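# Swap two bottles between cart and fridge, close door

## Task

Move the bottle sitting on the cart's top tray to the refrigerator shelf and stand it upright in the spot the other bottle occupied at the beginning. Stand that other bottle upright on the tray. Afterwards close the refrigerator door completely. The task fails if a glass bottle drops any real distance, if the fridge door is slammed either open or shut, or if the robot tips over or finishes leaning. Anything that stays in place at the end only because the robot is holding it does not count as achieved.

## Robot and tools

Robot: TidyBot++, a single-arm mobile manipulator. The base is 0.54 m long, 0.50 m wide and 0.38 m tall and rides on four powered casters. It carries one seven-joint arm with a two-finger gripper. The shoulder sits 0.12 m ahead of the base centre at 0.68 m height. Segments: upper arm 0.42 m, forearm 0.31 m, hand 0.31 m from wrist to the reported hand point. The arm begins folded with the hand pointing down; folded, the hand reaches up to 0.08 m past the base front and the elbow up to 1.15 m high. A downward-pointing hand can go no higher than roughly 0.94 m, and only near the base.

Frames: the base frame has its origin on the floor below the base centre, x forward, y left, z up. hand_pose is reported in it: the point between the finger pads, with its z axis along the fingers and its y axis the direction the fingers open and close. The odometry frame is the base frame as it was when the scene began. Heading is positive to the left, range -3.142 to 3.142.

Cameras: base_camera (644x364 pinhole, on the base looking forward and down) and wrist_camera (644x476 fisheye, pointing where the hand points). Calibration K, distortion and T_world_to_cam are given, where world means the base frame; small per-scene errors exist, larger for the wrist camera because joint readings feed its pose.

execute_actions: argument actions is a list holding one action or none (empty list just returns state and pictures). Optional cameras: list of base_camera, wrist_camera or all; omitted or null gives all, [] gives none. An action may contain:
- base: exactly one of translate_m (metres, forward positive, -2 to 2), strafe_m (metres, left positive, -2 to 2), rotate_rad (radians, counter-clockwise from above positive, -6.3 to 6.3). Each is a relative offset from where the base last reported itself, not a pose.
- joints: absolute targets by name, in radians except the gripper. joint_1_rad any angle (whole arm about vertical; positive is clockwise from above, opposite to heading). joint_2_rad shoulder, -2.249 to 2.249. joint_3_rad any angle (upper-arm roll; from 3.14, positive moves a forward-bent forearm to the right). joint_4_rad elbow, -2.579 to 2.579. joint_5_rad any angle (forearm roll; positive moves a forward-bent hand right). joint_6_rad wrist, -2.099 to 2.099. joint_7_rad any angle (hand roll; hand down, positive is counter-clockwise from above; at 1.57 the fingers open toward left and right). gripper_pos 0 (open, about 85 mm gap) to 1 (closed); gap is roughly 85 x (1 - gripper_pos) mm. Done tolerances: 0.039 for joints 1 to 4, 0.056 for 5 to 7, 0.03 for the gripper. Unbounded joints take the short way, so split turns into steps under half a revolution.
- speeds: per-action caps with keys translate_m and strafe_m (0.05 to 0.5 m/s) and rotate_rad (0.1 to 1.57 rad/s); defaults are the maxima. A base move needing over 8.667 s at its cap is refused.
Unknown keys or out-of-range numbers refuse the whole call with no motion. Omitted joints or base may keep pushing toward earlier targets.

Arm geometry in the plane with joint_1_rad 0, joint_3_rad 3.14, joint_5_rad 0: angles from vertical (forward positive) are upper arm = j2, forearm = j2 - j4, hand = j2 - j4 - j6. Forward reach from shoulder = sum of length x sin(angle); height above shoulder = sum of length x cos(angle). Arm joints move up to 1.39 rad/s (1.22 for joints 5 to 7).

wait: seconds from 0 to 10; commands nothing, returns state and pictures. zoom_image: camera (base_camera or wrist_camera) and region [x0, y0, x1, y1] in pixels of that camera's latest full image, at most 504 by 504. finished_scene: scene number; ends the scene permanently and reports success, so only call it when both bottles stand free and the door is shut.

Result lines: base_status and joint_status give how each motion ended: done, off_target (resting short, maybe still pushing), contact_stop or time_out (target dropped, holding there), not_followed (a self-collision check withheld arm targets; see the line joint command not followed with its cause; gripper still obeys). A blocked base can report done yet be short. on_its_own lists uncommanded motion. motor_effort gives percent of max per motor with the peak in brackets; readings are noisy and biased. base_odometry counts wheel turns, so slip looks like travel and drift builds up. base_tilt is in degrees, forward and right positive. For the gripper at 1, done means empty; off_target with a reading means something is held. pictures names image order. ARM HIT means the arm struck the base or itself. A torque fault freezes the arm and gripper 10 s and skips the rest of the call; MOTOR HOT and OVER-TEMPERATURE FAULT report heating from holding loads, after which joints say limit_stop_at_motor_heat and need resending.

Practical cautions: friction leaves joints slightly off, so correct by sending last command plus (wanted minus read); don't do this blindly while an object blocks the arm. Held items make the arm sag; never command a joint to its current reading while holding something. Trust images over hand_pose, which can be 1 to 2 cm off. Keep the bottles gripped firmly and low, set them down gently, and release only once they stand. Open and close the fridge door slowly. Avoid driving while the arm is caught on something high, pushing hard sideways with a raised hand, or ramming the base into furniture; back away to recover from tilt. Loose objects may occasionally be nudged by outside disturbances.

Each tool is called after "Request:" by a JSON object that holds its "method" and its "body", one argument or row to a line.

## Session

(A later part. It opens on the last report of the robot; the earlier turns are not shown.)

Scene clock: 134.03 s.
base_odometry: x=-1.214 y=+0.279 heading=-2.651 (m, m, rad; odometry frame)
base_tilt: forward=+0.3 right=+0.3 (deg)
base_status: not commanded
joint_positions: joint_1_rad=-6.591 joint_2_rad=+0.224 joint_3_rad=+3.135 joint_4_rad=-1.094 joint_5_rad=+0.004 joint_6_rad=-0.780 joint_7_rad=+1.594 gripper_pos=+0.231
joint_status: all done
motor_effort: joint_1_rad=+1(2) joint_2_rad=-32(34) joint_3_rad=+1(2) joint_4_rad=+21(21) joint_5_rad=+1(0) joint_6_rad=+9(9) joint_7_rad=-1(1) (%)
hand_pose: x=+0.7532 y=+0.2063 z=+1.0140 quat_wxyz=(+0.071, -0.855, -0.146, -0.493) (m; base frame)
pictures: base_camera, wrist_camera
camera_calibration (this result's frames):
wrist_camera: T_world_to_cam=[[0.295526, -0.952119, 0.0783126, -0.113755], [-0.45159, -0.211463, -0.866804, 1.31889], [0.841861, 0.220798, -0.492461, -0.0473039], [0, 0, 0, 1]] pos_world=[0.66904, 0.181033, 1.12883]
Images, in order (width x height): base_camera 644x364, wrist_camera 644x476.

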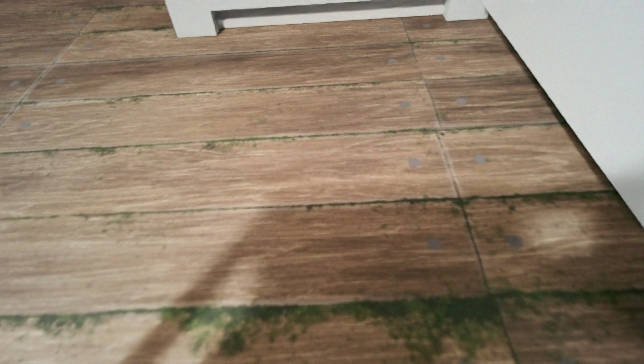

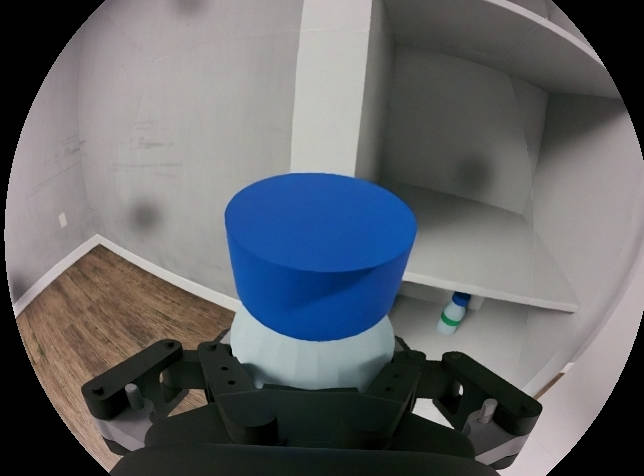

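Request:
{"method": "execute_actions", "body": {
  "actions": [
    {"base":{"translate_m":-0.17},"speeds":{"translate_m":0.2}}
  ],
  "cameras": []
}}

Request:
{"method": "execute_actions", "body": {
  "actions": [
    {"base":{"strafe_m":0.09},"joints":{"joint_1_rad":0.0,"joint_2_rad":1.0,"joint_4_rad":-0.87,"joint_6_rad":-0.27}}
  ]
}}

Scene clock: 151.50 s.
base_odometry: x=-1.064 y=+0.359 heading=-2.651 (m, m, rad; odometry frame)
base_tilt: forward=+0.3 right=+0.3 (deg)
base_status: done
joint_positions: joint_1_rad=-6.591 joint_2_rad=+0.220 joint_3_rad=+3.135 joint_4_rad=-1.094 joint_5_rad=+0.004 joint_6_rad=-0.780 joint_7_rad=+1.594 gripper_pos=+0.231
joint_status: not commanded
motor_effort: joint_1_rad=+0(1) joint_2_rad=-33(35) joint_3_rad=+0(2) joint_4_rad=+21(22) joint_5_rad=+1(0) joint_6_rad=+10(10) joint_7_rad=-1(1) (%)
hand_pose: x=+0.7520 y=+0.2057 z=+1.0167 quat_wxyz=(+0.071, -0.854, -0.146, -0.495) (m; base frame)
pictures: none
No camera images: the call's "cameras" was empty. Leave "cameras" out to get every camera's image.

Scene clock: 153.87 s.
base_odometry: x=-1.022 y=+0.280 heading=-2.650 (m, m, rad; odometry frame)
base_tilt: forward=+0.3 right=+0.3 (deg)
base_status: done
joint_positions: joint_1_rad=-6.290 joint_2_rad=+1.030 joint_3_rad=+3.135 joint_4_rad=-0.895 joint_5_rad=+0.004 joint_6_rad=-0.326 joint_7_rad=+1.594 gripper_pos=+0.231
joint_status: all done
motor_effort: joint_1_rad=+1(5) joint_2_rad=-55(61) joint_3_rad=-1(3) joint_4_rad=+20(22) joint_5_rad=+1(2) joint_6_rad=+8(10) joint_7_rad=-1(1) (%)
hand_pose: x=+1.0165 y=+0.0102 z=+0.5941 quat_wxyz=(-0.002, -0.902, -0.015, -0.431) (m; base frame)
pictures: base_camera, wrist_camera
camera_calibration (this result's frames):
wrist_camera: T_world_to_cam=[[0.010348, -0.997116, 0.075188, -0.0531756], [-0.620097, -0.065387, -0.781796, 1.15164], [0.784457, -0.0385338, -0.618985, -0.296314], [0, 0, 0, 1]] pos_world=[0.947122, 0.0108617, 0.720929]
Images, in order (width x height): base_camera 644x364, wrist_camera 644x476.

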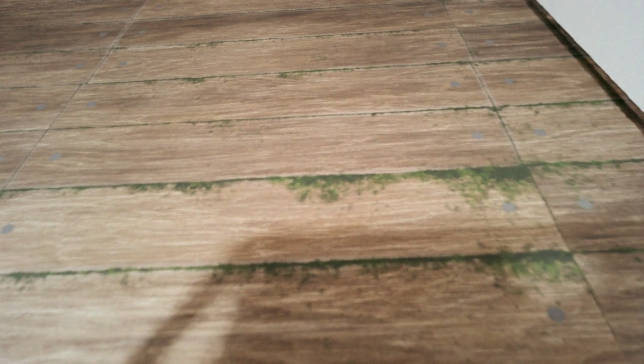

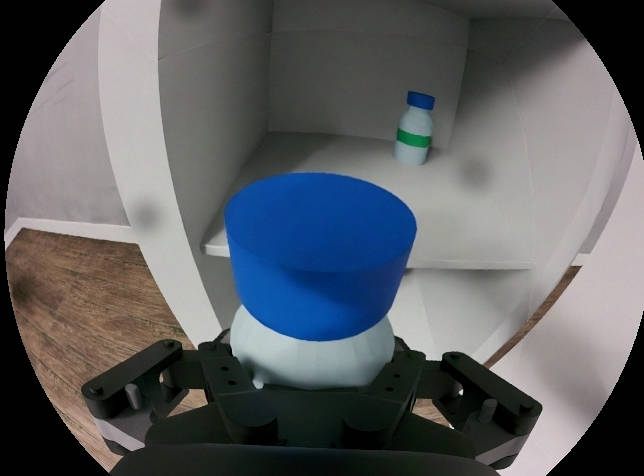

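Request:
{"method": "execute_actions", "body": {
  "actions": [
    {"base":{"strafe_m":0.05},"joints":{"joint_6_rad":-0.17}}
  ],
  "cameras": []
}}

Request:
{"method": "execute_actions", "body": {
  "actions": [
    {"base":{"translate_m":0.27},"speeds":{"translate_m":0.12}}
  ]
}}

Scene clock: 160.13 s.
base_odometry: x=-0.998 y=+0.236 heading=-2.650 (m, m, rad; odometry frame)
base_tilt: forward=+0.3 right=+0.3 (deg)
base_status: done
joint_positions: joint_1_rad=-6.291 joint_2_rad=+1.027 joint_3_rad=+3.135 joint_4_rad=-0.888 joint_5_rad=+0.004 joint_6_rad=-0.217 joint_7_rad=+1.594 gripper_pos=+0.231
joint_status: all done
motor_effort: joint_1_rad=+1(7) joint_2_rad=-56(59) joint_3_rad=-1(3) joint_4_rad=+20(22) joint_5_rad=+1(0) joint_6_rad=+9(10) joint_7_rad=-1(1) (%)
hand_pose: x=+1.0384 y=+0.0114 z=+0.6275 quat_wxyz=(-0.002, -0.875, -0.015, -0.484) (m; base frame)
pictures: none
No camera images: the call's "cameras" was empty. Leave "cameras" out to get every camera's image.

Scene clock: 162.90 s.
base_odometry: x=-1.236 y=+0.108 heading=-2.650 (m, m, rad; odometry frame)
base_tilt: forward=+0.3 right=+0.3 (deg)
base_status: done
joint_positions: joint_1_rad=-6.291 joint_2_rad=+1.027 joint_3_rad=+3.135 joint_4_rad=-0.888 joint_5_rad=+0.004 joint_6_rad=-0.217 joint_7_rad=+1.594 gripper_pos=+0.231
joint_status: not commanded
motor_effort: joint_1_rad=+1(1) joint_2_rad=-55(58) joint_3_rad=-1(2) joint_4_rad=+21(22) joint_5_rad=+1(1) joint_6_rad=+9(10) joint_7_rad=-1(1) (%)
hand_pose: x=+1.0385 y=+0.0113 z=+0.6277 quat_wxyz=(-0.002, -0.875, -0.015, -0.484) (m; base frame)
pictures: base_camera, wrist_camera
camera_calibration (this result's frames):
wrist_camera: T_world_to_cam=[[0.00231813, -0.997212, 0.0745813, -0.0460498], [-0.52324, -0.0647668, -0.849721, 1.13365], [0.852182, -0.0370541, -0.521931, -0.423893], [0, 0, 0, 1]] pos_world=[0.954513, 0.0117947, 0.74548]
Images, in order (width x height): base_camera 644x364, wrist_camera 644x476.

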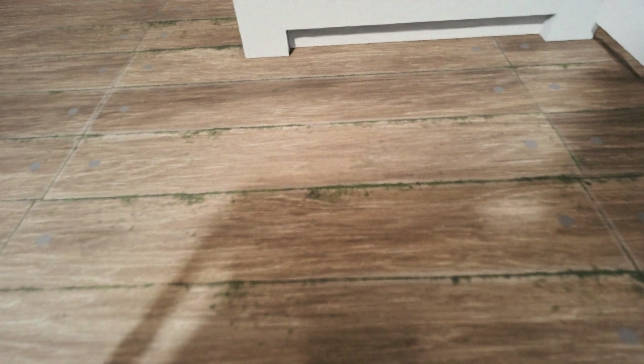

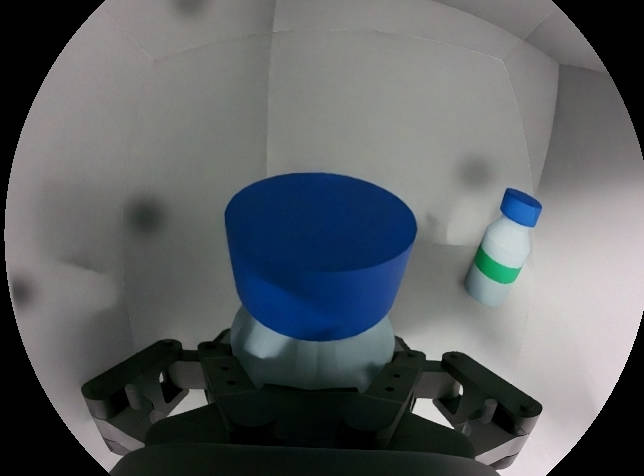

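Request:
{"method": "execute_actions", "body": {
  "actions": [
    {"base":{"translate_m":0.04},"joints":{"joint_2_rad":1.04},"speeds":{"translate_m":0.08}}
  ],
  "cameras": ["wrist_camera"]
}}

Scene clock: 166.07 s.
base_odometry: x=-1.271 y=+0.089 heading=-2.649 (m, m, rad; odometry frame)
base_tilt: forward=+0.3 right=+0.3 (deg)
base_status: done
joint_positions: joint_1_rad=-6.290 joint_2_rad=+1.064 joint_3_rad=+3.135 joint_4_rad=-0.887 joint_5_rad=+0.004 joint_6_rad=-0.217 joint_7_rad=+1.594 gripper_pos=+0.231
joint_status: all done
motor_effort: joint_1_rad=+1(5) joint_2_rad=-57(58) joint_3_rad=-1(3) joint_4_rad=+20(21) joint_5_rad=+1(1) joint_6_rad=+9(10) joint_7_rad=-1(1) (%)
hand_pose: x=+1.0361 y=+0.0110 z=+0.5942 quat_wxyz=(-0.002, -0.884, -0.015, -0.468) (m; base frame)
pictures: wrist_camera
camera_calibration (this result's frames):
wrist_camera: T_world_to_cam=[[0.00466636, -0.997194, 0.0747181, -0.0463931], [-0.553635, -0.0647989, -0.830235, 1.1238], [0.832747, -0.0374924, -0.552383, -0.401176], [0, 0, 0, 1]] pos_world=[0.956469, 0.0115171, 0.714882]
Images, in order (width x height): wrist_camera 644x476.

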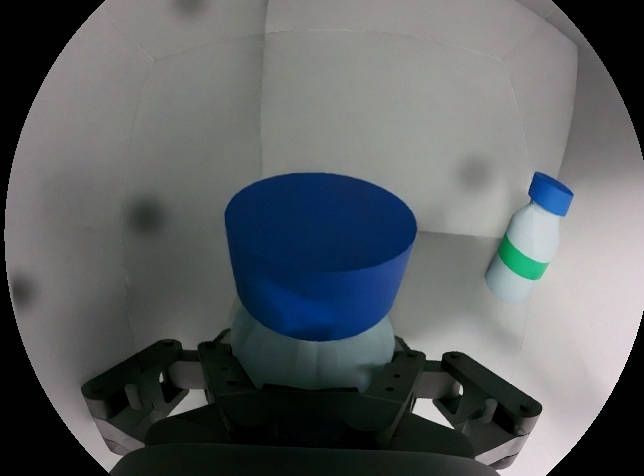

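Request:
{"method": "execute_actions", "body": {
  "actions": [
    {"joints":{"joint_2_rad":1.06}}
  ],
  "cameras": []
}}

Scene clock: 167.53 s.
base_odometry: x=-1.271 y=+0.089 heading=-2.649 (m, m, rad; odometry frame)
base_tilt: forward=+0.3 right=+0.3 (deg)
base_status: not commanded
joint_positions: joint_1_rad=-6.290 joint_2_rad=+1.076 joint_3_rad=+3.135 joint_4_rad=-0.886 joint_5_rad=+0.004 joint_6_rad=-0.217 joint_7_rad=+1.594 gripper_pos=+0.231
joint_status: all done
motor_effort: joint_1_rad=+1(1) joint_2_rad=-55(57) joint_3_rad=-1(1) joint_4_rad=+19(20) joint_5_rad=+1(1) joint_6_rad=+8(9) joint_7_rad=-1(1) (%)
hand_pose: x=+1.0353 y=+0.0110 z=+0.5840 quat_wxyz=(-0.002, -0.886, -0.015, -0.463) (m; base frame)
pictures: none
No camera images: the call's "cameras" was empty. Leave "cameras" out to get every camera's image.

Effort reduced; likely touching. Release.

Request:
{"method": "execute_actions", "body": {
  "actions": [
    {"joints":{"gripper_pos":0}}
  ],
  "cameras": []
}}

Request:
{"method": "execute_actions", "body": {
  "actions": [
    {"base":{"translate_m":-0.2},"speeds":{"translate_m":0.15}}
  ]
}}

Scene clock: 170.17 s.
base_odometry: x=-1.271 y=+0.089 heading=-2.649 (m, m, rad; odometry frame)
base_tilt: forward=+0.3 right=+0.3 (deg)
base_status: not commanded
joint_positions: joint_1_rad=-6.290 joint_2_rad=+1.067 joint_3_rad=+3.135 joint_4_rad=-0.879 joint_5_rad=+0.004 joint_6_rad=-0.213 joint_7_rad=+1.594 gripper_pos=+0.000
joint_status: all done
motor_effort: joint_1_rad=+1(2) joint_2_rad=-51(55) joint_3_rad=+0(1) joint_4_rad=+17(20) joint_5_rad=+1(1) joint_6_rad=+7(9) joint_7_rad=-1(1) (%)
hand_pose: x=+1.0386 y=+0.0110 z=+0.5967 quat_wxyz=(-0.002, -0.882, -0.015, -0.471) (m; base frame)
pictures: none
No camera images: the call's "cameras" was empty. Leave "cameras" out to get every camera's image.

Scene clock: 172.13 s.
base_odometry: x=-1.095 y=+0.183 heading=-2.649 (m, m, rad; odometry frame)
base_tilt: forward=+0.3 right=+0.4 (deg)
base_status: done
joint_positions: joint_1_rad=-6.289 joint_2_rad=+1.067 joint_3_rad=+3.135 joint_4_rad=-0.878 joint_5_rad=+0.004 joint_6_rad=-0.212 joint_7_rad=+1.594 gripper_pos=+0.000
joint_status: not commanded
motor_effort: joint_1_rad=+2(2) joint_2_rad=-50(55) joint_3_rad=+0(2) joint_4_rad=+17(19) joint_5_rad=+1(1) joint_6_rad=+7(8) joint_7_rad=-1(1) (%)
hand_pose: x=+1.0394 y=+0.0099 z=+0.5981 quat_wxyz=(-0.002, -0.881, -0.015, -0.473) (m; base frame)
pictures: base_camera, wrist_camera
camera_calibration (this result's frames):
wrist_camera: T_world_to_cam=[[0.00252992, -0.997208, 0.0746324, -0.045537], [-0.544041, -0.0639936, -0.836615, 1.12264], [0.839055, -0.0384865, -0.542684, -0.41415], [0, 0, 0, 1]] pos_world=[0.958373, 0.0104928, 0.717864]
Images, in order (width x height): base_camera 644x364, wrist_camera 644x476.

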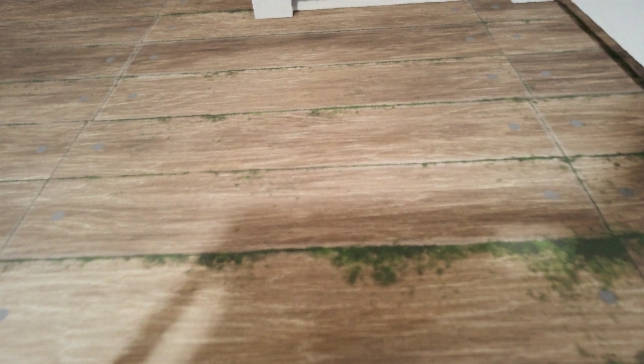

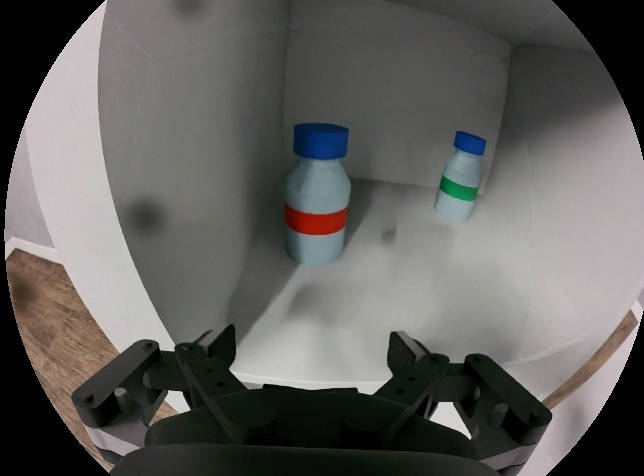

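Request:
{"method": "execute_actions", "body": {
  "actions": [
    {"base":{"strafe_m":-0.185},"joints":{"joint_1_rad":0.065},"speeds":{"strafe_m":0.15}}
  ],
  "cameras": []
}}

Request:
{"method": "execute_actions", "body": {
  "actions": [
    {"base":{"translate_m":0.22},"speeds":{"translate_m":0.12}}
  ]
}}

Scene clock: 178.80 s.
base_odometry: x=-1.182 y=+0.347 heading=-2.649 (m, m, rad; odometry frame)
base_tilt: forward=+0.3 right=+0.3 (deg)
base_status: done
joint_positions: joint_1_rad=-6.214 joint_2_rad=+1.067 joint_3_rad=+3.135 joint_4_rad=-0.878 joint_5_rad=+0.004 joint_6_rad=-0.211 joint_7_rad=+1.594 gripper_pos=+0.000
joint_status: all done
motor_effort: joint_1_rad=+0(8) joint_2_rad=-51(53) joint_3_rad=-1(2) joint_4_rad=+18(18) joint_5_rad=+1(1) joint_6_rad=+7(7) joint_7_rad=-1(1) (%)
hand_pose: x=+1.0376 y=-0.0596 z=+0.5982 quat_wxyz=(-0.020, -0.881, +0.019, -0.473) (m; base frame)
pictures: none
No camera images: the call's "cameras" was empty. Leave "cameras" out to get every camera's image.

Scene clock: 183.37 s.
base_odometry: x=-1.289 y=+0.290 heading=-2.650 (m, m, rad; odometry frame)
base_tilt: forward=+0.3 right=+0.4 (deg)
base_status: translate_m time_out (by the wheels' count: +0.121 of +0.220)
joint_positions: joint_1_rad=-6.216 joint_2_rad=+1.066 joint_3_rad=+3.135 joint_4_rad=-0.875 joint_5_rad=+0.004 joint_6_rad=-0.207 joint_7_rad=+1.594 gripper_pos=+0.000
joint_status: not commanded
motor_effort: joint_1_rad=+1(9) joint_2_rad=-51(66) joint_3_rad=+0(4) joint_4_rad=+18(23) joint_5_rad=+1(1) joint_6_rad=+7(9) joint_7_rad=-1(1) (%)
hand_pose: x=+1.0393 y=-0.0577 z=+0.6017 quat_wxyz=(-0.020, -0.879, +0.018, -0.476) (m; base frame)
pictures: base_camera, wrist_camera
camera_calibration (this result's frames):
wrist_camera: T_world_to_cam=[[-0.0712051, -0.994669, 0.0745826, -0.0364186], [-0.540408, -0.0243778, -0.84105, 1.12251], [0.838384, -0.100192, -0.535792, -0.421721], [0, 0, 0, 1]] pos_world=[0.957583, -0.0511135, 0.720844]
Images, in order (width x height): base_camera 644x364, wrist_camera 644x476.

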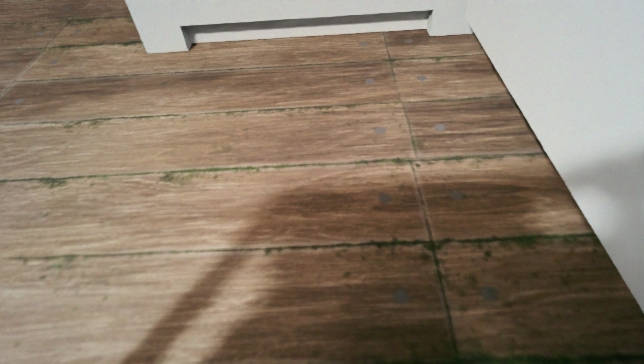

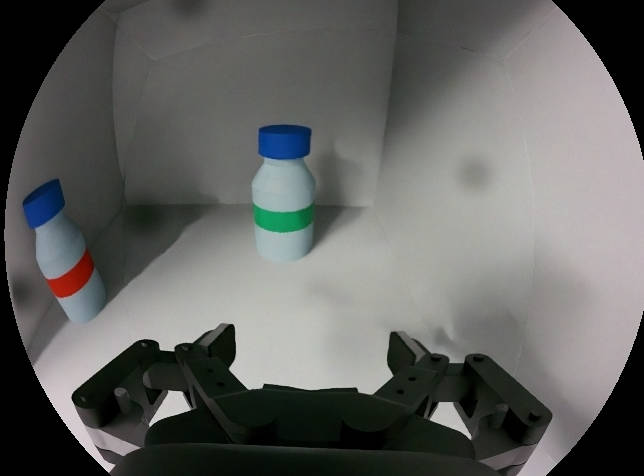

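Request:
{"method": "execute_actions", "body": {
  "actions": [
    {"base":{"translate_m":-0.02}}
  ],
  "cameras": []
}}

Request:
{"method": "execute_actions", "body": {
  "actions": [
    {"base":{"strafe_m":0.045}}
  ],
  "cameras": []
}}

Request:
{"method": "execute_actions", "body": {
  "actions": [
    {"base":{"translate_m":0.1},"speeds":{"translate_m":0.08}}
  ]
}}

Scene clock: 186.43 s.
base_odometry: x=-1.271 y=+0.300 heading=-2.649 (m, m, rad; odometry frame)
base_tilt: forward=+0.3 right=+0.3 (deg)
base_status: done
joint_positions: joint_1_rad=-6.216 joint_2_rad=+1.065 joint_3_rad=+3.135 joint_4_rad=-0.875 joint_5_rad=+0.004 joint_6_rad=-0.207 joint_7_rad=+1.594 gripper_pos=+0.000
joint_status: not commanded
motor_effort: joint_1_rad=+0(0) joint_2_rad=-51(54) joint_3_rad=-1(1) joint_4_rad=+17(19) joint_5_rad=+1(1) joint_6_rad=+7(8) joint_7_rad=-1(1) (%)
hand_pose: x=+1.0394 y=-0.0577 z=+0.6030 quat_wxyz=(-0.020, -0.879, +0.018, -0.477) (m; base frame)
pictures: none
No camera images: the call's "cameras" was empty. Leave "cameras" out to get every camera's image.

Scene clock: 187.60 s.
base_odometry: x=-1.250 y=+0.260 heading=-2.650 (m, m, rad; odometry frame)
base_tilt: forward=+0.3 right=+0.3 (deg)
base_status: done
joint_positions: joint_1_rad=-6.225 joint_2_rad=+1.065 joint_3_rad=+3.135 joint_4_rad=-0.875 joint_5_rad=+0.004 joint_6_rad=-0.207 joint_7_rad=+1.594 gripper_pos=+0.000
joint_status: not commanded
motor_effort: joint_1_rad=+0(6) joint_2_rad=-51(53) joint_3_rad=-2(2) joint_4_rad=+18(18) joint_5_rad=+0(1) joint_6_rad=+7(7) joint_7_rad=-1(1) (%)
hand_pose: x=+1.0400 y=-0.0489 z=+0.6030 quat_wxyz=(-0.018, -0.879, +0.013, -0.477) (m; base frame)
pictures: none
No camera images: the call's "cameras" was empty. Leave "cameras" out to get every camera's image.

Scene clock: 189.33 s.
base_odometry: x=-1.338 y=+0.212 heading=-2.649 (m, m, rad; odometry frame)
base_tilt: forward=+0.3 right=+0.4 (deg)
base_status: done
joint_positions: joint_1_rad=-6.225 joint_2_rad=+1.064 joint_3_rad=+3.135 joint_4_rad=-0.875 joint_5_rad=+0.004 joint_6_rad=-0.207 joint_7_rad=+1.594 gripper_pos=+0.000
joint_status: not commanded
motor_effort: joint_1_rad=+1(1) joint_2_rad=-52(54) joint_3_rad=-1(1) joint_4_rad=+17(19) joint_5_rad=+1(1) joint_6_rad=+7(8) joint_7_rad=-1(1) (%)
hand_pose: x=+1.0401 y=-0.0490 z=+0.6040 quat_wxyz=(-0.018, -0.878, +0.013, -0.477) (m; base frame)
pictures: base_camera, wrist_camera
camera_calibration (this result's frames):
wrist_camera: T_world_to_cam=[[-0.061938, -0.99529, 0.0745713, -0.0375061], [-0.537977, -0.0296401, -0.842438, 1.12309], [0.840681, -0.0922966, -0.533607, -0.423553], [0, 0, 0, 1]] pos_world=[0.957947, -0.0431334, 0.722921]
Images, in order (width x height): base_camera 644x364, wrist_camera 644x476.

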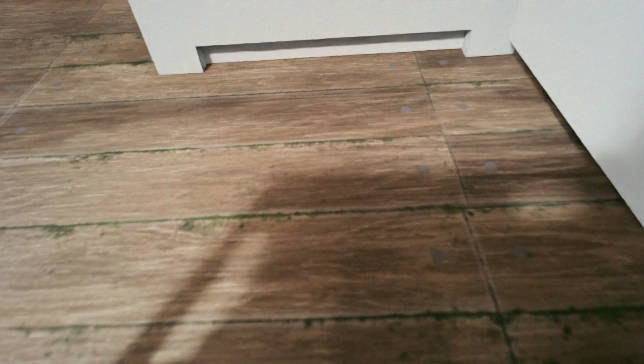

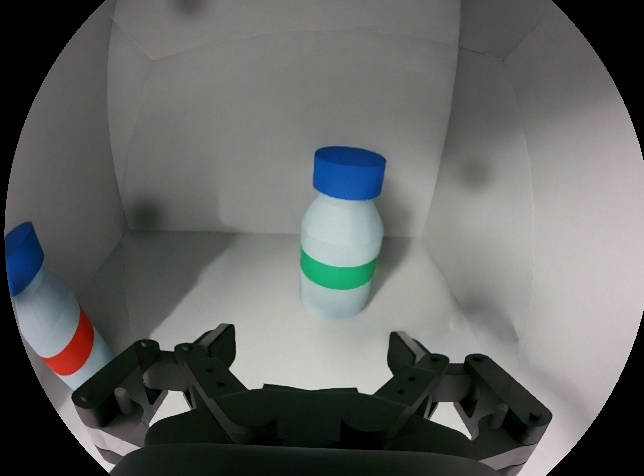

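Request:
{"method": "execute_actions", "body": {
  "actions": [
    {"base":{"translate_m":0.08},"joints":{"joint_1_rad":0.095},"speeds":{"translate_m":0.08}}
  ]
}}

Scene clock: 192.17 s.
base_odometry: x=-1.409 y=+0.174 heading=-2.649 (m, m, rad; odometry frame)
base_tilt: forward=+0.3 right=+0.3 (deg)
base_status: done
joint_positions: joint_1_rad=-6.198 joint_2_rad=+1.063 joint_3_rad=+3.135 joint_4_rad=-0.875 joint_5_rad=+0.004 joint_6_rad=-0.207 joint_7_rad=+1.594 gripper_pos=+0.000
joint_status: all done
motor_effort: joint_1_rad=+1(3) joint_2_rad=-50(53) joint_3_rad=-1(1) joint_4_rad=+17(18) joint_5_rad=+1(1) joint_6_rad=+7(7) joint_7_rad=-1(1) (%)
hand_pose: x=+1.0384 y=-0.0745 z=+0.6041 quat_wxyz=(-0.024, -0.878, +0.026, -0.477) (m; base frame)
pictures: base_camera, wrist_camera
camera_calibration (this result's frames):
wrist_camera: T_world_to_cam=[[-0.0894827, -0.993193, 0.0745701, -0.0342241], [-0.538432, -0.0147483, -0.84254, 1.12319], [0.837904, -0.115544, -0.533447, -0.423368], [0, 0, 0, 1]] pos_world=[0.956441, -0.0663435, 0.72304]
Images, in order (width x height): base_camera 644x364, wrist_camera 644x476.

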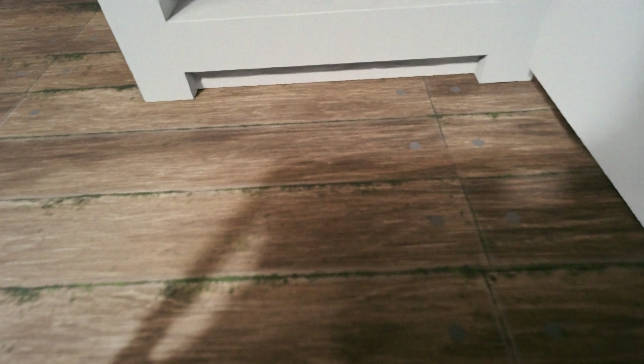

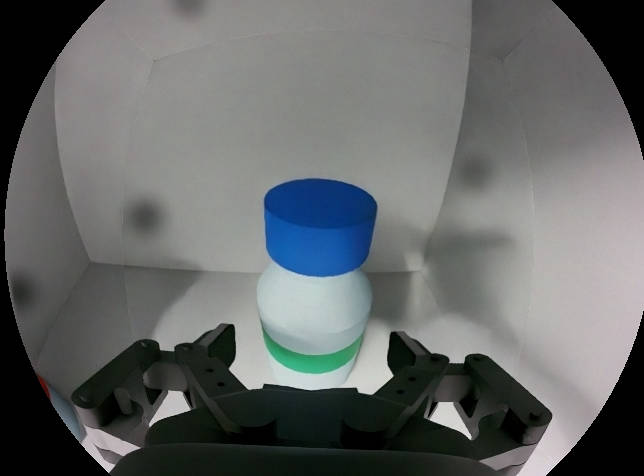

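Request:
{"method": "execute_actions", "body": {
  "actions": [
    {"base":{"translate_m":0.05},"joints":{"joint_2_rad":1.065},"speeds":{"translate_m":0.06}}
  ]
}}

Scene clock: 195.47 s.
base_odometry: x=-1.453 y=+0.150 heading=-2.648 (m, m, rad; odometry frame)
base_tilt: forward=+0.3 right=+0.3 (deg)
base_status: done
joint_positions: joint_1_rad=-6.197 joint_2_rad=+1.063 joint_3_rad=+3.135 joint_4_rad=-0.875 joint_5_rad=+0.004 joint_6_rad=-0.207 joint_7_rad=+1.594 gripper_pos=+0.000
joint_status: all done
motor_effort: joint_1_rad=+1(4) joint_2_rad=-53(53) joint_3_rad=-1(2) joint_4_rad=+18(18) joint_5_rad=+1(1) joint_6_rad=+7(7) joint_7_rad=-1(1) (%)
hand_pose: x=+1.0383 y=-0.0750 z=+0.6042 quat_wxyz=(-0.024, -0.878, +0.026, -0.477) (m; base frame)
pictures: base_camera, wrist_camera
camera_calibration (this result's frames):
wrist_camera: T_world_to_cam=[[-0.0900461, -0.993142, 0.0745696, -0.0341556], [-0.538417, -0.0144456, -0.842554, 1.12319], [0.837853, -0.116018, -0.533424, -0.423388], [0, 0, 0, 1]] pos_world=[0.956406, -0.0668169, 0.723049]
Images, in order (width x height): base_camera 644x364, wrist_camera 644x476.

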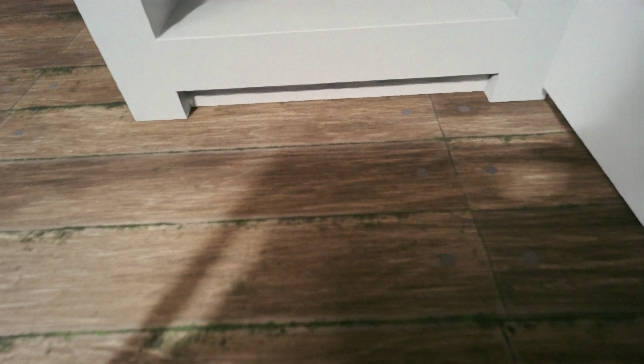

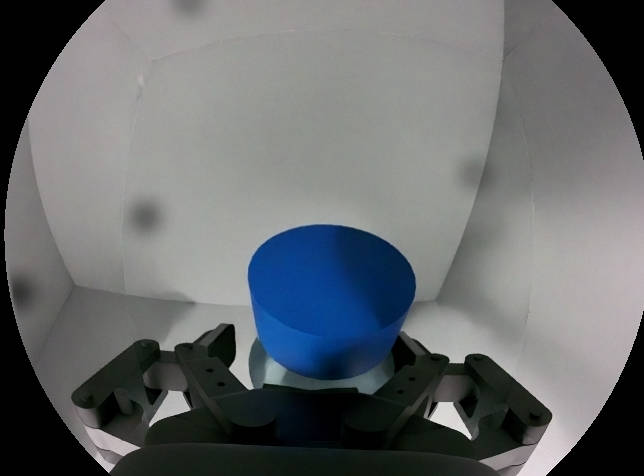

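Request:
{"method": "execute_actions", "body": {
  "actions": [
    {"base":{"translate_m":-0.012},"joints":{"joint_2_rad":1.105,"joint_6_rad":-0.14}}
  ],
  "cameras": ["wrist_camera"]
}}

Scene clock: 198.67 s.
base_odometry: x=-1.442 y=+0.156 heading=-2.648 (m, m, rad; odometry frame)
base_tilt: forward=+0.3 right=+0.3 (deg)
base_status: done
joint_positions: joint_1_rad=-6.196 joint_2_rad=+1.098 joint_3_rad=+3.135 joint_4_rad=-0.874 joint_5_rad=+0.004 joint_6_rad=-0.184 joint_7_rad=+1.594 gripper_pos=+0.000
joint_status: all done
motor_effort: joint_1_rad=+1(6) joint_2_rad=-52(53) joint_3_rad=-1(3) joint_4_rad=+17(18) joint_5_rad=+1(1) joint_6_rad=+7(7) joint_7_rad=-1(1) (%)
hand_pose: x=+1.0394 y=-0.0758 z=+0.5790 quat_wxyz=(-0.024, -0.881, +0.026, -0.473) (m; base frame)
pictures: wrist_camera
camera_calibration (this result's frames):
wrist_camera: T_world_to_cam=[[-0.090122, -0.99314, 0.0745022, -0.0328696], [-0.546815, -0.0131798, -0.837149, 1.10825], [0.832389, -0.116184, -0.541877, -0.4272], [0, 0, 0, 1]] pos_world=[0.95864, -0.0676717, 0.698727]
Images, in order (width x height): wrist_camera 644x476.

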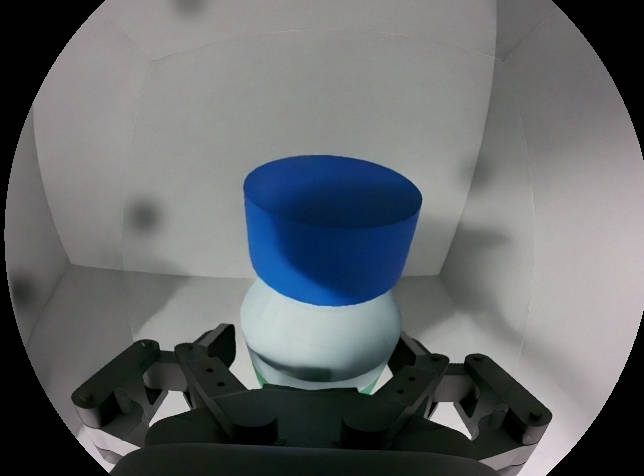

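Request:
{"method": "execute_actions", "body": {
  "actions": [
    {"joints":{"gripper_pos":1}}
  ]
}}

Request:
{"method": "execute_actions", "body": {
  "actions": [
    {"joints":{"joint_2_rad":1.03}}
  ],
  "cameras": []
}}

Request:
{"method": "execute_actions", "body": {
  "actions": [
    {"base":{"translate_m":-0.55},"speeds":{"translate_m":0.2}}
  ]
}}

Scene clock: 202.30 s.
base_odometry: x=-1.442 y=+0.156 heading=-2.648 (m, m, rad; odometry frame)
base_tilt: forward=+0.3 right=+0.3 (deg)
base_status: not commanded
joint_positions: joint_1_rad=-6.194 joint_2_rad=+1.097 joint_3_rad=+3.135 joint_4_rad=-0.874 joint_5_rad=+0.004 joint_6_rad=-0.181 joint_7_rad=+1.594 gripper_pos=+0.242
joint_status: gripper_pos off_target (ended at +0.242, target +1.000)
motor_effort: joint_1_rad=+1(2) joint_2_rad=-50(53) joint_3_rad=+0(3) joint_4_rad=+17(18) joint_5_rad=+1(1) joint_6_rad=+7(8) joint_7_rad=-1(1) (%)
hand_pose: x=+1.0398 y=-0.0775 z=+0.5802 quat_wxyz=(-0.025, -0.880, +0.027, -0.474) (m; base frame)
pictures: base_camera, wrist_camera
camera_calibration (this result's frames):
wrist_camera: T_world_to_cam=[[-0.0921915, -0.992952, 0.0744747, -0.0324431], [-0.543859, -0.0124391, -0.839085, 1.1076], [0.834097, -0.11786, -0.538879, -0.430778], [0, 0, 0, 1]] pos_world=[0.958697, -0.0692085, 0.699648]
Images, in order (width x height): base_camera 644x364, wrist_camera 644x476.

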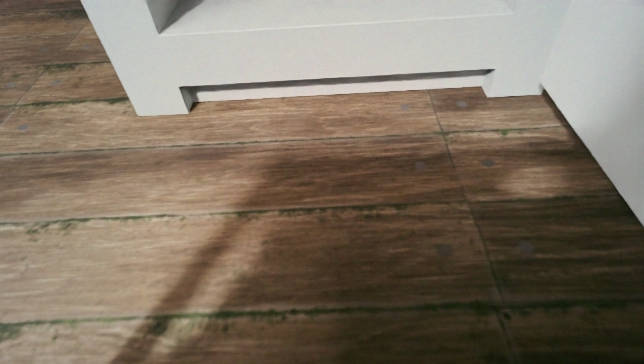

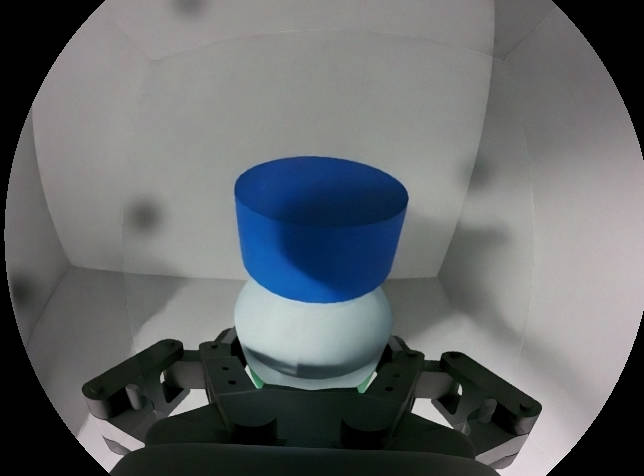

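Scene clock: 203.13 s.
base_odometry: x=-1.442 y=+0.156 heading=-2.648 (m, m, rad; odometry frame)
base_tilt: forward=+0.3 right=+0.3 (deg)
base_status: not commanded
joint_positions: joint_1_rad=-6.194 joint_2_rad=+1.087 joint_3_rad=+3.135 joint_4_rad=-0.884 joint_5_rad=+0.004 joint_6_rad=-0.181 joint_7_rad=+1.594 gripper_pos=+0.242
joint_status: joint_2_rad off_target (ended at +1.087, target +1.030)
motor_effort: joint_1_rad=+1(1) joint_2_rad=-58(59) joint_3_rad=-1(1) joint_4_rad=+21(21) joint_5_rad=+2(1) joint_6_rad=+10(10) joint_7_rad=-1(1) (%)
hand_pose: x=+1.0379 y=-0.0773 z=+0.5843 quat_wxyz=(-0.025, -0.880, +0.027, -0.474) (m; base frame)
pictures: none
No camera images: the call's "cameras" was empty. Leave "cameras" out to get every camera's image.

Scene clock: 206.63 s.
base_odometry: x=-0.957 y=+0.416 heading=-2.648 (m, m, rad; odometry frame)
base_tilt: forward=+0.3 right=+0.3 (deg)
base_status: done
joint_positions: joint_1_rad=-6.191 joint_2_rad=+1.082 joint_3_rad=+3.135 joint_4_rad=-0.885 joint_5_rad=+0.004 joint_6_rad=-0.181 joint_7_rad=+1.594 gripper_pos=+0.242
joint_status: not commanded
motor_effort: joint_1_rad=+1(3) joint_2_rad=-59(61) joint_3_rad=-1(2) joint_4_rad=+21(22) joint_5_rad=+1(1) joint_6_rad=+10(10) joint_7_rad=-1(1) (%)
hand_pose: x=+1.0378 y=-0.0804 z=+0.5883 quat_wxyz=(-0.026, -0.879, +0.029, -0.476) (m; base frame)
pictures: base_camera, wrist_camera
camera_calibration (this result's frames):
wrist_camera: T_world_to_cam=[[-0.0957376, -0.992615, 0.0744905, -0.0323799], [-0.540369, -0.0110208, -0.841356, 1.11105], [0.835964, -0.120802, -0.535323, -0.429363], [0, 0, 0, 1]] pos_world=[0.956211, -0.0717638, 0.707357]
Images, in order (width x height): base_camera 644x364, wrist_camera 644x476.

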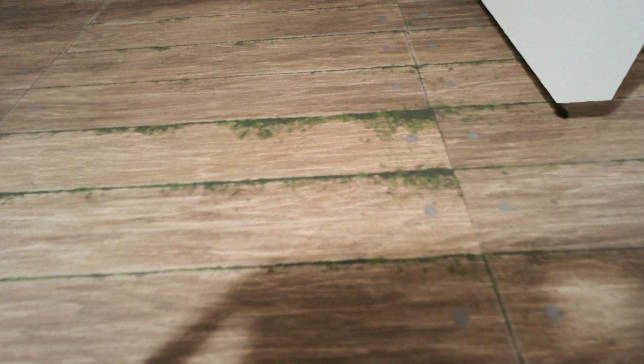

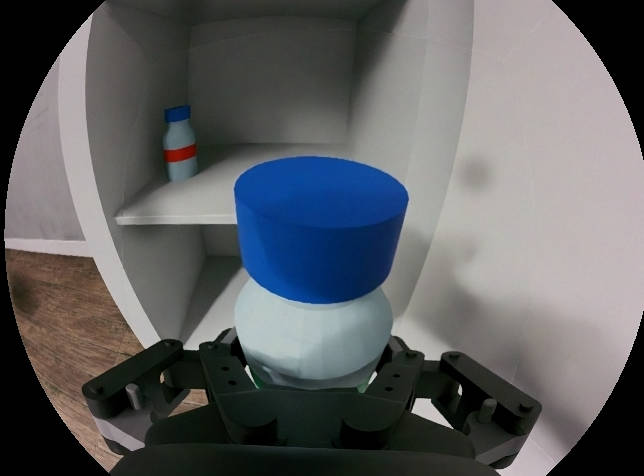

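Request:
{"method": "execute_actions", "body": {
  "actions": [
    {"base":{"strafe_m":0.675},"joints":{"joint_1_rad":0,"joint_2_rad":0.15,"joint_4_rad":-1.08,"joint_6_rad":-0.85},"speeds":{"strafe_m":0.3}}
  ],
  "cameras": []
}}

Request:
{"method": "execute_actions", "body": {
  "actions": [
    {"base":{"translate_m":-0.59},"speeds":{"translate_m":0.3}}
  ],
  "cameras": []
}}

Request:
{"method": "execute_actions", "body": {
  "actions": [
    {"base":{"rotate_rad":-1.634},"speeds":{"rotate_rad":0.8}}
  ]
}}

Scene clock: 215.50 s.
base_odometry: x=-0.637 y=-0.178 heading=-2.648 (m, m, rad; odometry frame)
base_tilt: forward=+0.3 right=+0.3 (deg)
base_status: done
joint_positions: joint_1_rad=-6.278 joint_2_rad=+0.176 joint_3_rad=+3.135 joint_4_rad=-1.090 joint_5_rad=+0.004 joint_6_rad=-0.829 joint_7_rad=+1.594 gripper_pos=+0.242
joint_status: all done
motor_effort: joint_1_rad=+1(3) joint_2_rad=-32(63) joint_3_rad=+0(3) joint_4_rad=+22(23) joint_5_rad=+1(2) joint_6_rad=+10(11) joint_7_rad=-1(1) (%)
hand_pose: x=+0.7620 y=+0.0008 z=+1.0343 quat_wxyz=(-0.007, -0.866, -0.011, -0.499) (m; base frame)
pictures: none
No camera images: the call's "cameras" was empty. Leave "cameras" out to get every camera's image.

Scene clock: 218.33 s.
base_odometry: x=-0.117 y=+0.102 heading=-2.648 (m, m, rad; odometry frame)
base_tilt: forward=+0.3 right=+0.4 (deg)
base_status: done
joint_positions: joint_1_rad=-6.278 joint_2_rad=+0.175 joint_3_rad=+3.135 joint_4_rad=-1.092 joint_5_rad=+0.004 joint_6_rad=-0.832 joint_7_rad=+1.594 gripper_pos=+0.242
joint_status: not commanded
motor_effort: joint_1_rad=+1(3) joint_2_rad=-31(36) joint_3_rad=+0(1) joint_4_rad=+22(23) joint_5_rad=+1(2) joint_6_rad=+10(11) joint_7_rad=-1(1) (%)
hand_pose: x=+0.7611 y=+0.0008 z=+1.0330 quat_wxyz=(-0.007, -0.867, -0.011, -0.498) (m; base frame)
pictures: none
No camera images: the call's "cameras" was empty. Leave "cameras" out to get every camera's image.

Scene clock: 221.37 s.
base_odometry: x=-0.117 y=+0.102 heading=+2.002 (m, m, rad; odometry frame)
base_tilt: forward=+0.3 right=+0.3 (deg)
base_status: done
joint_positions: joint_1_rad=-6.277 joint_2_rad=+0.175 joint_3_rad=+3.135 joint_4_rad=-1.092 joint_5_rad=+0.004 joint_6_rad=-0.832 joint_7_rad=+1.594 gripper_pos=+0.242
joint_status: not commanded
motor_effort: joint_1_rad=+1(5) joint_2_rad=-32(33) joint_3_rad=+1(3) joint_4_rad=+22(23) joint_5_rad=+1(2) joint_6_rad=+10(11) joint_7_rad=-1(1) (%)
hand_pose: x=+0.7611 y=+0.0002 z=+1.0329 quat_wxyz=(-0.007, -0.867, -0.010, -0.498) (m; base frame)
pictures: base_camera, wrist_camera
camera_calibration (this result's frames):
wrist_camera: T_world_to_cam=[[-0.0132429, -0.996817, 0.0786185, -0.0790588], [-0.496419, -0.0616972, -0.865888, 1.32839], [0.867982, -0.0504945, -0.494022, -0.0172915], [0, 0, 0, 1]] pos_world=[0.673399, 0.00227759, 1.14791]
Images, in order (width x height): base_camera 644x364, wrist_camera 644x476.

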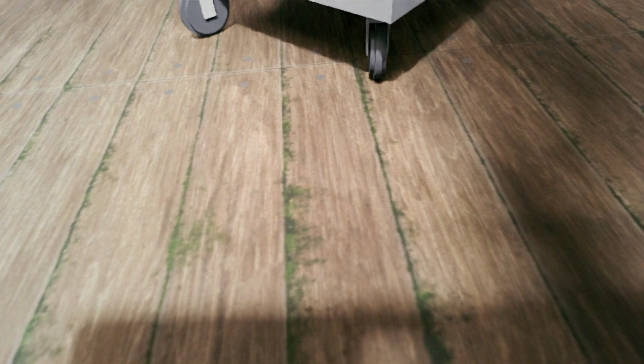

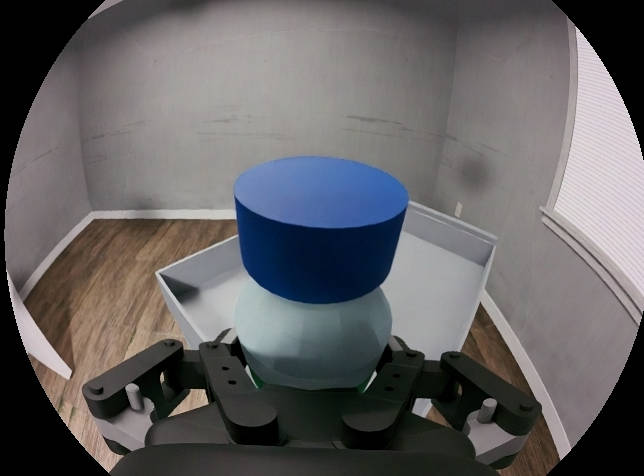

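Request:
{"method": "execute_actions", "body": {
  "actions": [
    {"base":{"translate_m":0.3},"speeds":{"translate_m":0.2}}
  ],
  "cameras": []
}}

Request:
{"method": "execute_actions", "body": {
  "actions": [
    {"joints":{"joint_1_rad":0.06,"joint_2_rad":0.43,"joint_4_rad":-1.09,"joint_6_rad":-0.55}}
  ],
  "cameras": ["wrist_camera"]
}}

Scene clock: 226.77 s.
base_odometry: x=-0.242 y=+0.374 heading=+2.001 (m, m, rad; odometry frame)
base_tilt: forward=+0.3 right=+0.3 (deg)
base_status: done
joint_positions: joint_1_rad=-6.277 joint_2_rad=+0.179 joint_3_rad=+3.135 joint_4_rad=-1.093 joint_5_rad=+0.004 joint_6_rad=-0.833 joint_7_rad=+1.594 gripper_pos=+0.242
joint_status: not commanded
motor_effort: joint_1_rad=+1(2) joint_2_rad=-32(34) joint_3_rad=+0(2) joint_4_rad=+22(23) joint_5_rad=+1(1) joint_6_rad=+11(11) joint_7_rad=-1(1) (%)
hand_pose: x=+0.7621 y=+0.0002 z=+1.0299 quat_wxyz=(-0.007, -0.869, -0.011, -0.495) (m; base frame)
pictures: none
No camera images: the call's "cameras" was empty. Leave "cameras" out to get every camera's image.

Scene clock: 228.53 s.
base_odometry: x=-0.242 y=+0.374 heading=+2.001 (m, m, rad; odometry frame)
base_tilt: forward=+0.3 right=+0.3 (deg)
base_status: not commanded
joint_positions: joint_1_rad=-6.236 joint_2_rad=+0.467 joint_3_rad=+3.135 joint_4_rad=-1.113 joint_5_rad=+0.004 joint_6_rad=-0.613 joint_7_rad=+1.594 gripper_pos=+0.242
joint_status: joint_6_rad off_target (ended at -0.613, target -0.550); the others done
motor_effort: joint_1_rad=+1(1) joint_2_rad=-43(49) joint_3_rad=+0(1) joint_4_rad=+22(24) joint_5_rad=+1(1) joint_6_rad=+10(10) joint_7_rad=-1(1) (%)
hand_pose: x=+0.8750 y=-0.0312 z=+0.8732 quat_wxyz=(-0.015, -0.890, +0.008, -0.456) (m; base frame)
pictures: wrist_camera
camera_calibration (this result's frames):
wrist_camera: T_world_to_cam=[[-0.0464124, -0.995878, 0.077929, -0.0666779], [-0.576913, -0.0369641, -0.815968, 1.27231], [0.815486, -0.0828294, -0.57282, -0.0828977], [0, 0, 0, 1]] pos_world=[0.798522, -0.0262395, 0.995878]
Images, in order (width x height): wrist_camera 644x476.

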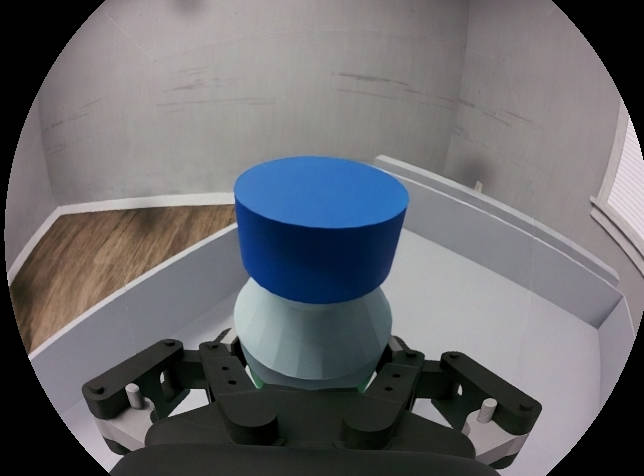

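Request:
{"method": "execute_actions", "body": {
  "actions": [
    {"joints":{"joint_2_rad":0.46,"joint_6_rad":-0.47}}
  ],
  "cameras": []
}}

Scene clock: 231.07 s.
base_odometry: x=-0.242 y=+0.374 heading=+2.001 (m, m, rad; odometry frame)
base_tilt: forward=+0.3 right=+0.3 (deg)
base_status: not commanded
joint_positions: joint_1_rad=-6.236 joint_2_rad=+0.482 joint_3_rad=+3.135 joint_4_rad=-1.113 joint_5_rad=+0.004 joint_6_rad=-0.527 joint_7_rad=+1.594 gripper_pos=+0.242
joint_status: joint_6_rad off_target (ended at -0.527, target -0.470); the others done
motor_effort: joint_1_rad=+1(1) joint_2_rad=-42(45) joint_3_rad=-1(0) joint_4_rad=+22(23) joint_5_rad=+1(1) joint_6_rad=+10(11) joint_7_rad=-1(1) (%)
hand_pose: x=+0.8928 y=-0.0320 z=+0.8838 quat_wxyz=(-0.016, -0.873, +0.007, -0.488) (m; base frame)
pictures: none
No camera images: the call's "cameras" was empty. Leave "cameras" out to get every camera's image.

Request:
{"method": "execute_actions", "body": {
  "actions": [
    {"joints":{"joint_2_rad":0.50}}
  ],
  "cameras": []
}}

Scene clock: 232.60 s.
base_odometry: x=-0.242 y=+0.374 heading=+2.001 (m, m, rad; odometry frame)
base_tilt: forward=+0.3 right=+0.3 (deg)
base_status: not commanded
joint_positions: joint_1_rad=-6.236 joint_2_rad=+0.522 joint_3_rad=+3.135 joint_4_rad=-1.113 joint_5_rad=+0.004 joint_6_rad=-0.524 joint_7_rad=+1.594 gripper_pos=+0.242
joint_status: all done
motor_effort: joint_1_rad=+1(1) joint_2_rad=-45(47) joint_3_rad=-1(1) joint_4_rad=+23(23) joint_5_rad=+1(1) joint_6_rad=+10(10) joint_7_rad=-1(1) (%)
hand_pose: x=+0.9008 y=-0.0323 z=+0.8535 quat_wxyz=(-0.016, -0.882, +0.008, -0.471) (m; base frame)
pictures: none
No camera images: the call's "cameras" was empty. Leave "cameras" out to get every camera's image.

Request:
{"method": "execute_actions", "body": {
  "actions": [
    {"joints":{"joint_2_rad":0.515}}
  ],
  "cameras": []
}}

Request:
{"method": "execute_actions", "body": {
  "actions": [
    {"joints":{"gripper_pos":0}}
  ],
  "cameras": []
}}

Request:
{"method": "execute_actions", "body": {
  "actions": [
    {"base":{"translate_m":-0.13},"speeds":{"translate_m":0.1}}
  ],
  "cameras": ["wrist_camera"]
}}

Scene clock: 235.70 s.
base_odometry: x=-0.242 y=+0.374 heading=+2.001 (m, m, rad; odometry frame)
base_tilt: forward=+0.3 right=+0.3 (deg)
base_status: not commanded
joint_positions: joint_1_rad=-6.236 joint_2_rad=+0.523 joint_3_rad=+3.135 joint_4_rad=-1.112 joint_5_rad=+0.004 joint_6_rad=-0.524 joint_7_rad=+1.594 gripper_pos=+0.242
joint_status: all done
motor_effort: joint_1_rad=+1(1) joint_2_rad=-42(45) joint_3_rad=+0(1) joint_4_rad=+21(22) joint_5_rad=+1(1) joint_6_rad=+9(10) joint_7_rad=-1(1) (%)
hand_pose: x=+0.9010 y=-0.0323 z=+0.8533 quat_wxyz=(-0.016, -0.882, +0.008, -0.471) (m; base frame)
pictures: none
No camera images: the call's "cameras" was empty. Leave "cameras" out to get every camera's image.

Scene clock: 236.87 s.
base_odometry: x=-0.242 y=+0.374 heading=+2.001 (m, m, rad; odometry frame)
base_tilt: forward=+0.3 right=+0.4 (deg)
base_status: not commanded
joint_positions: joint_1_rad=-6.236 joint_2_rad=+0.519 joint_3_rad=+3.135 joint_4_rad=-1.098 joint_5_rad=+0.004 joint_6_rad=-0.513 joint_7_rad=+1.594 gripper_pos=+0.000
joint_status: all done
motor_effort: joint_1_rad=+1(1) joint_2_rad=-39(44) joint_3_rad=-1(0) joint_4_rad=+18(22) joint_5_rad=+1(1) joint_6_rad=+7(10) joint_7_rad=-1(1) (%)
hand_pose: x=+0.9049 y=-0.0325 z=+0.8676 quat_wxyz=(-0.016, -0.875, +0.008, -0.484) (m; base frame)
pictures: none
No camera images: the call's "cameras" was empty. Leave "cameras" out to get every camera's image.

Scene clock: 238.67 s.
base_odometry: x=-0.188 y=+0.256 heading=+2.000 (m, m, rad; odometry frame)
base_tilt: forward=+0.3 right=+0.3 (deg)
base_status: done
joint_positions: joint_1_rad=-6.235 joint_2_rad=+0.516 joint_3_rad=+3.135 joint_4_rad=-1.098 joint_5_rad=+0.004 joint_6_rad=-0.512 joint_7_rad=+1.594 gripper_pos=+0.000
joint_status: not commanded
motor_effort: joint_1_rad=+1(4) joint_2_rad=-38(43) joint_3_rad=+0(2) joint_4_rad=+19(19) joint_5_rad=+1(1) joint_6_rad=+7(8) joint_7_rad=-1(1) (%)
hand_pose: x=+0.9046 y=-0.0333 z=+0.8700 quat_wxyz=(-0.016, -0.874, +0.008, -0.486) (m; base frame)
pictures: wrist_camera
camera_calibration (this result's frames):
wrist_camera: T_world_to_cam=[[-0.0525645, -0.995634, 0.0771396, -0.0608635], [-0.52098, -0.0385601, -0.852697, 1.26802], [0.851949, -0.0850098, -0.516678, -0.191002], [0, 0, 0, 1]] pos_world=[0.82014, -0.0279396, 0.98725]
Images, in order (width x height): wrist_camera 644x476.

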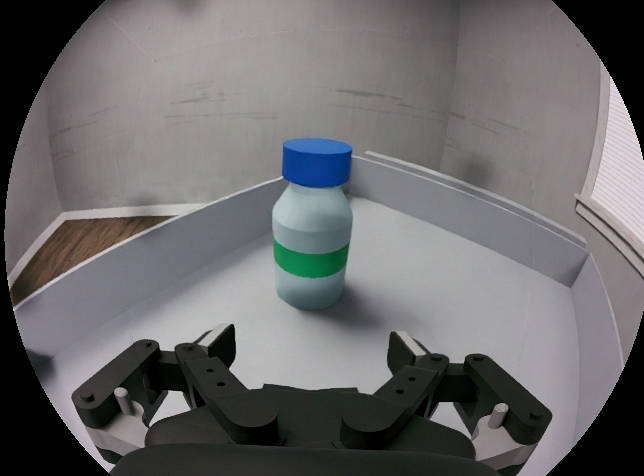

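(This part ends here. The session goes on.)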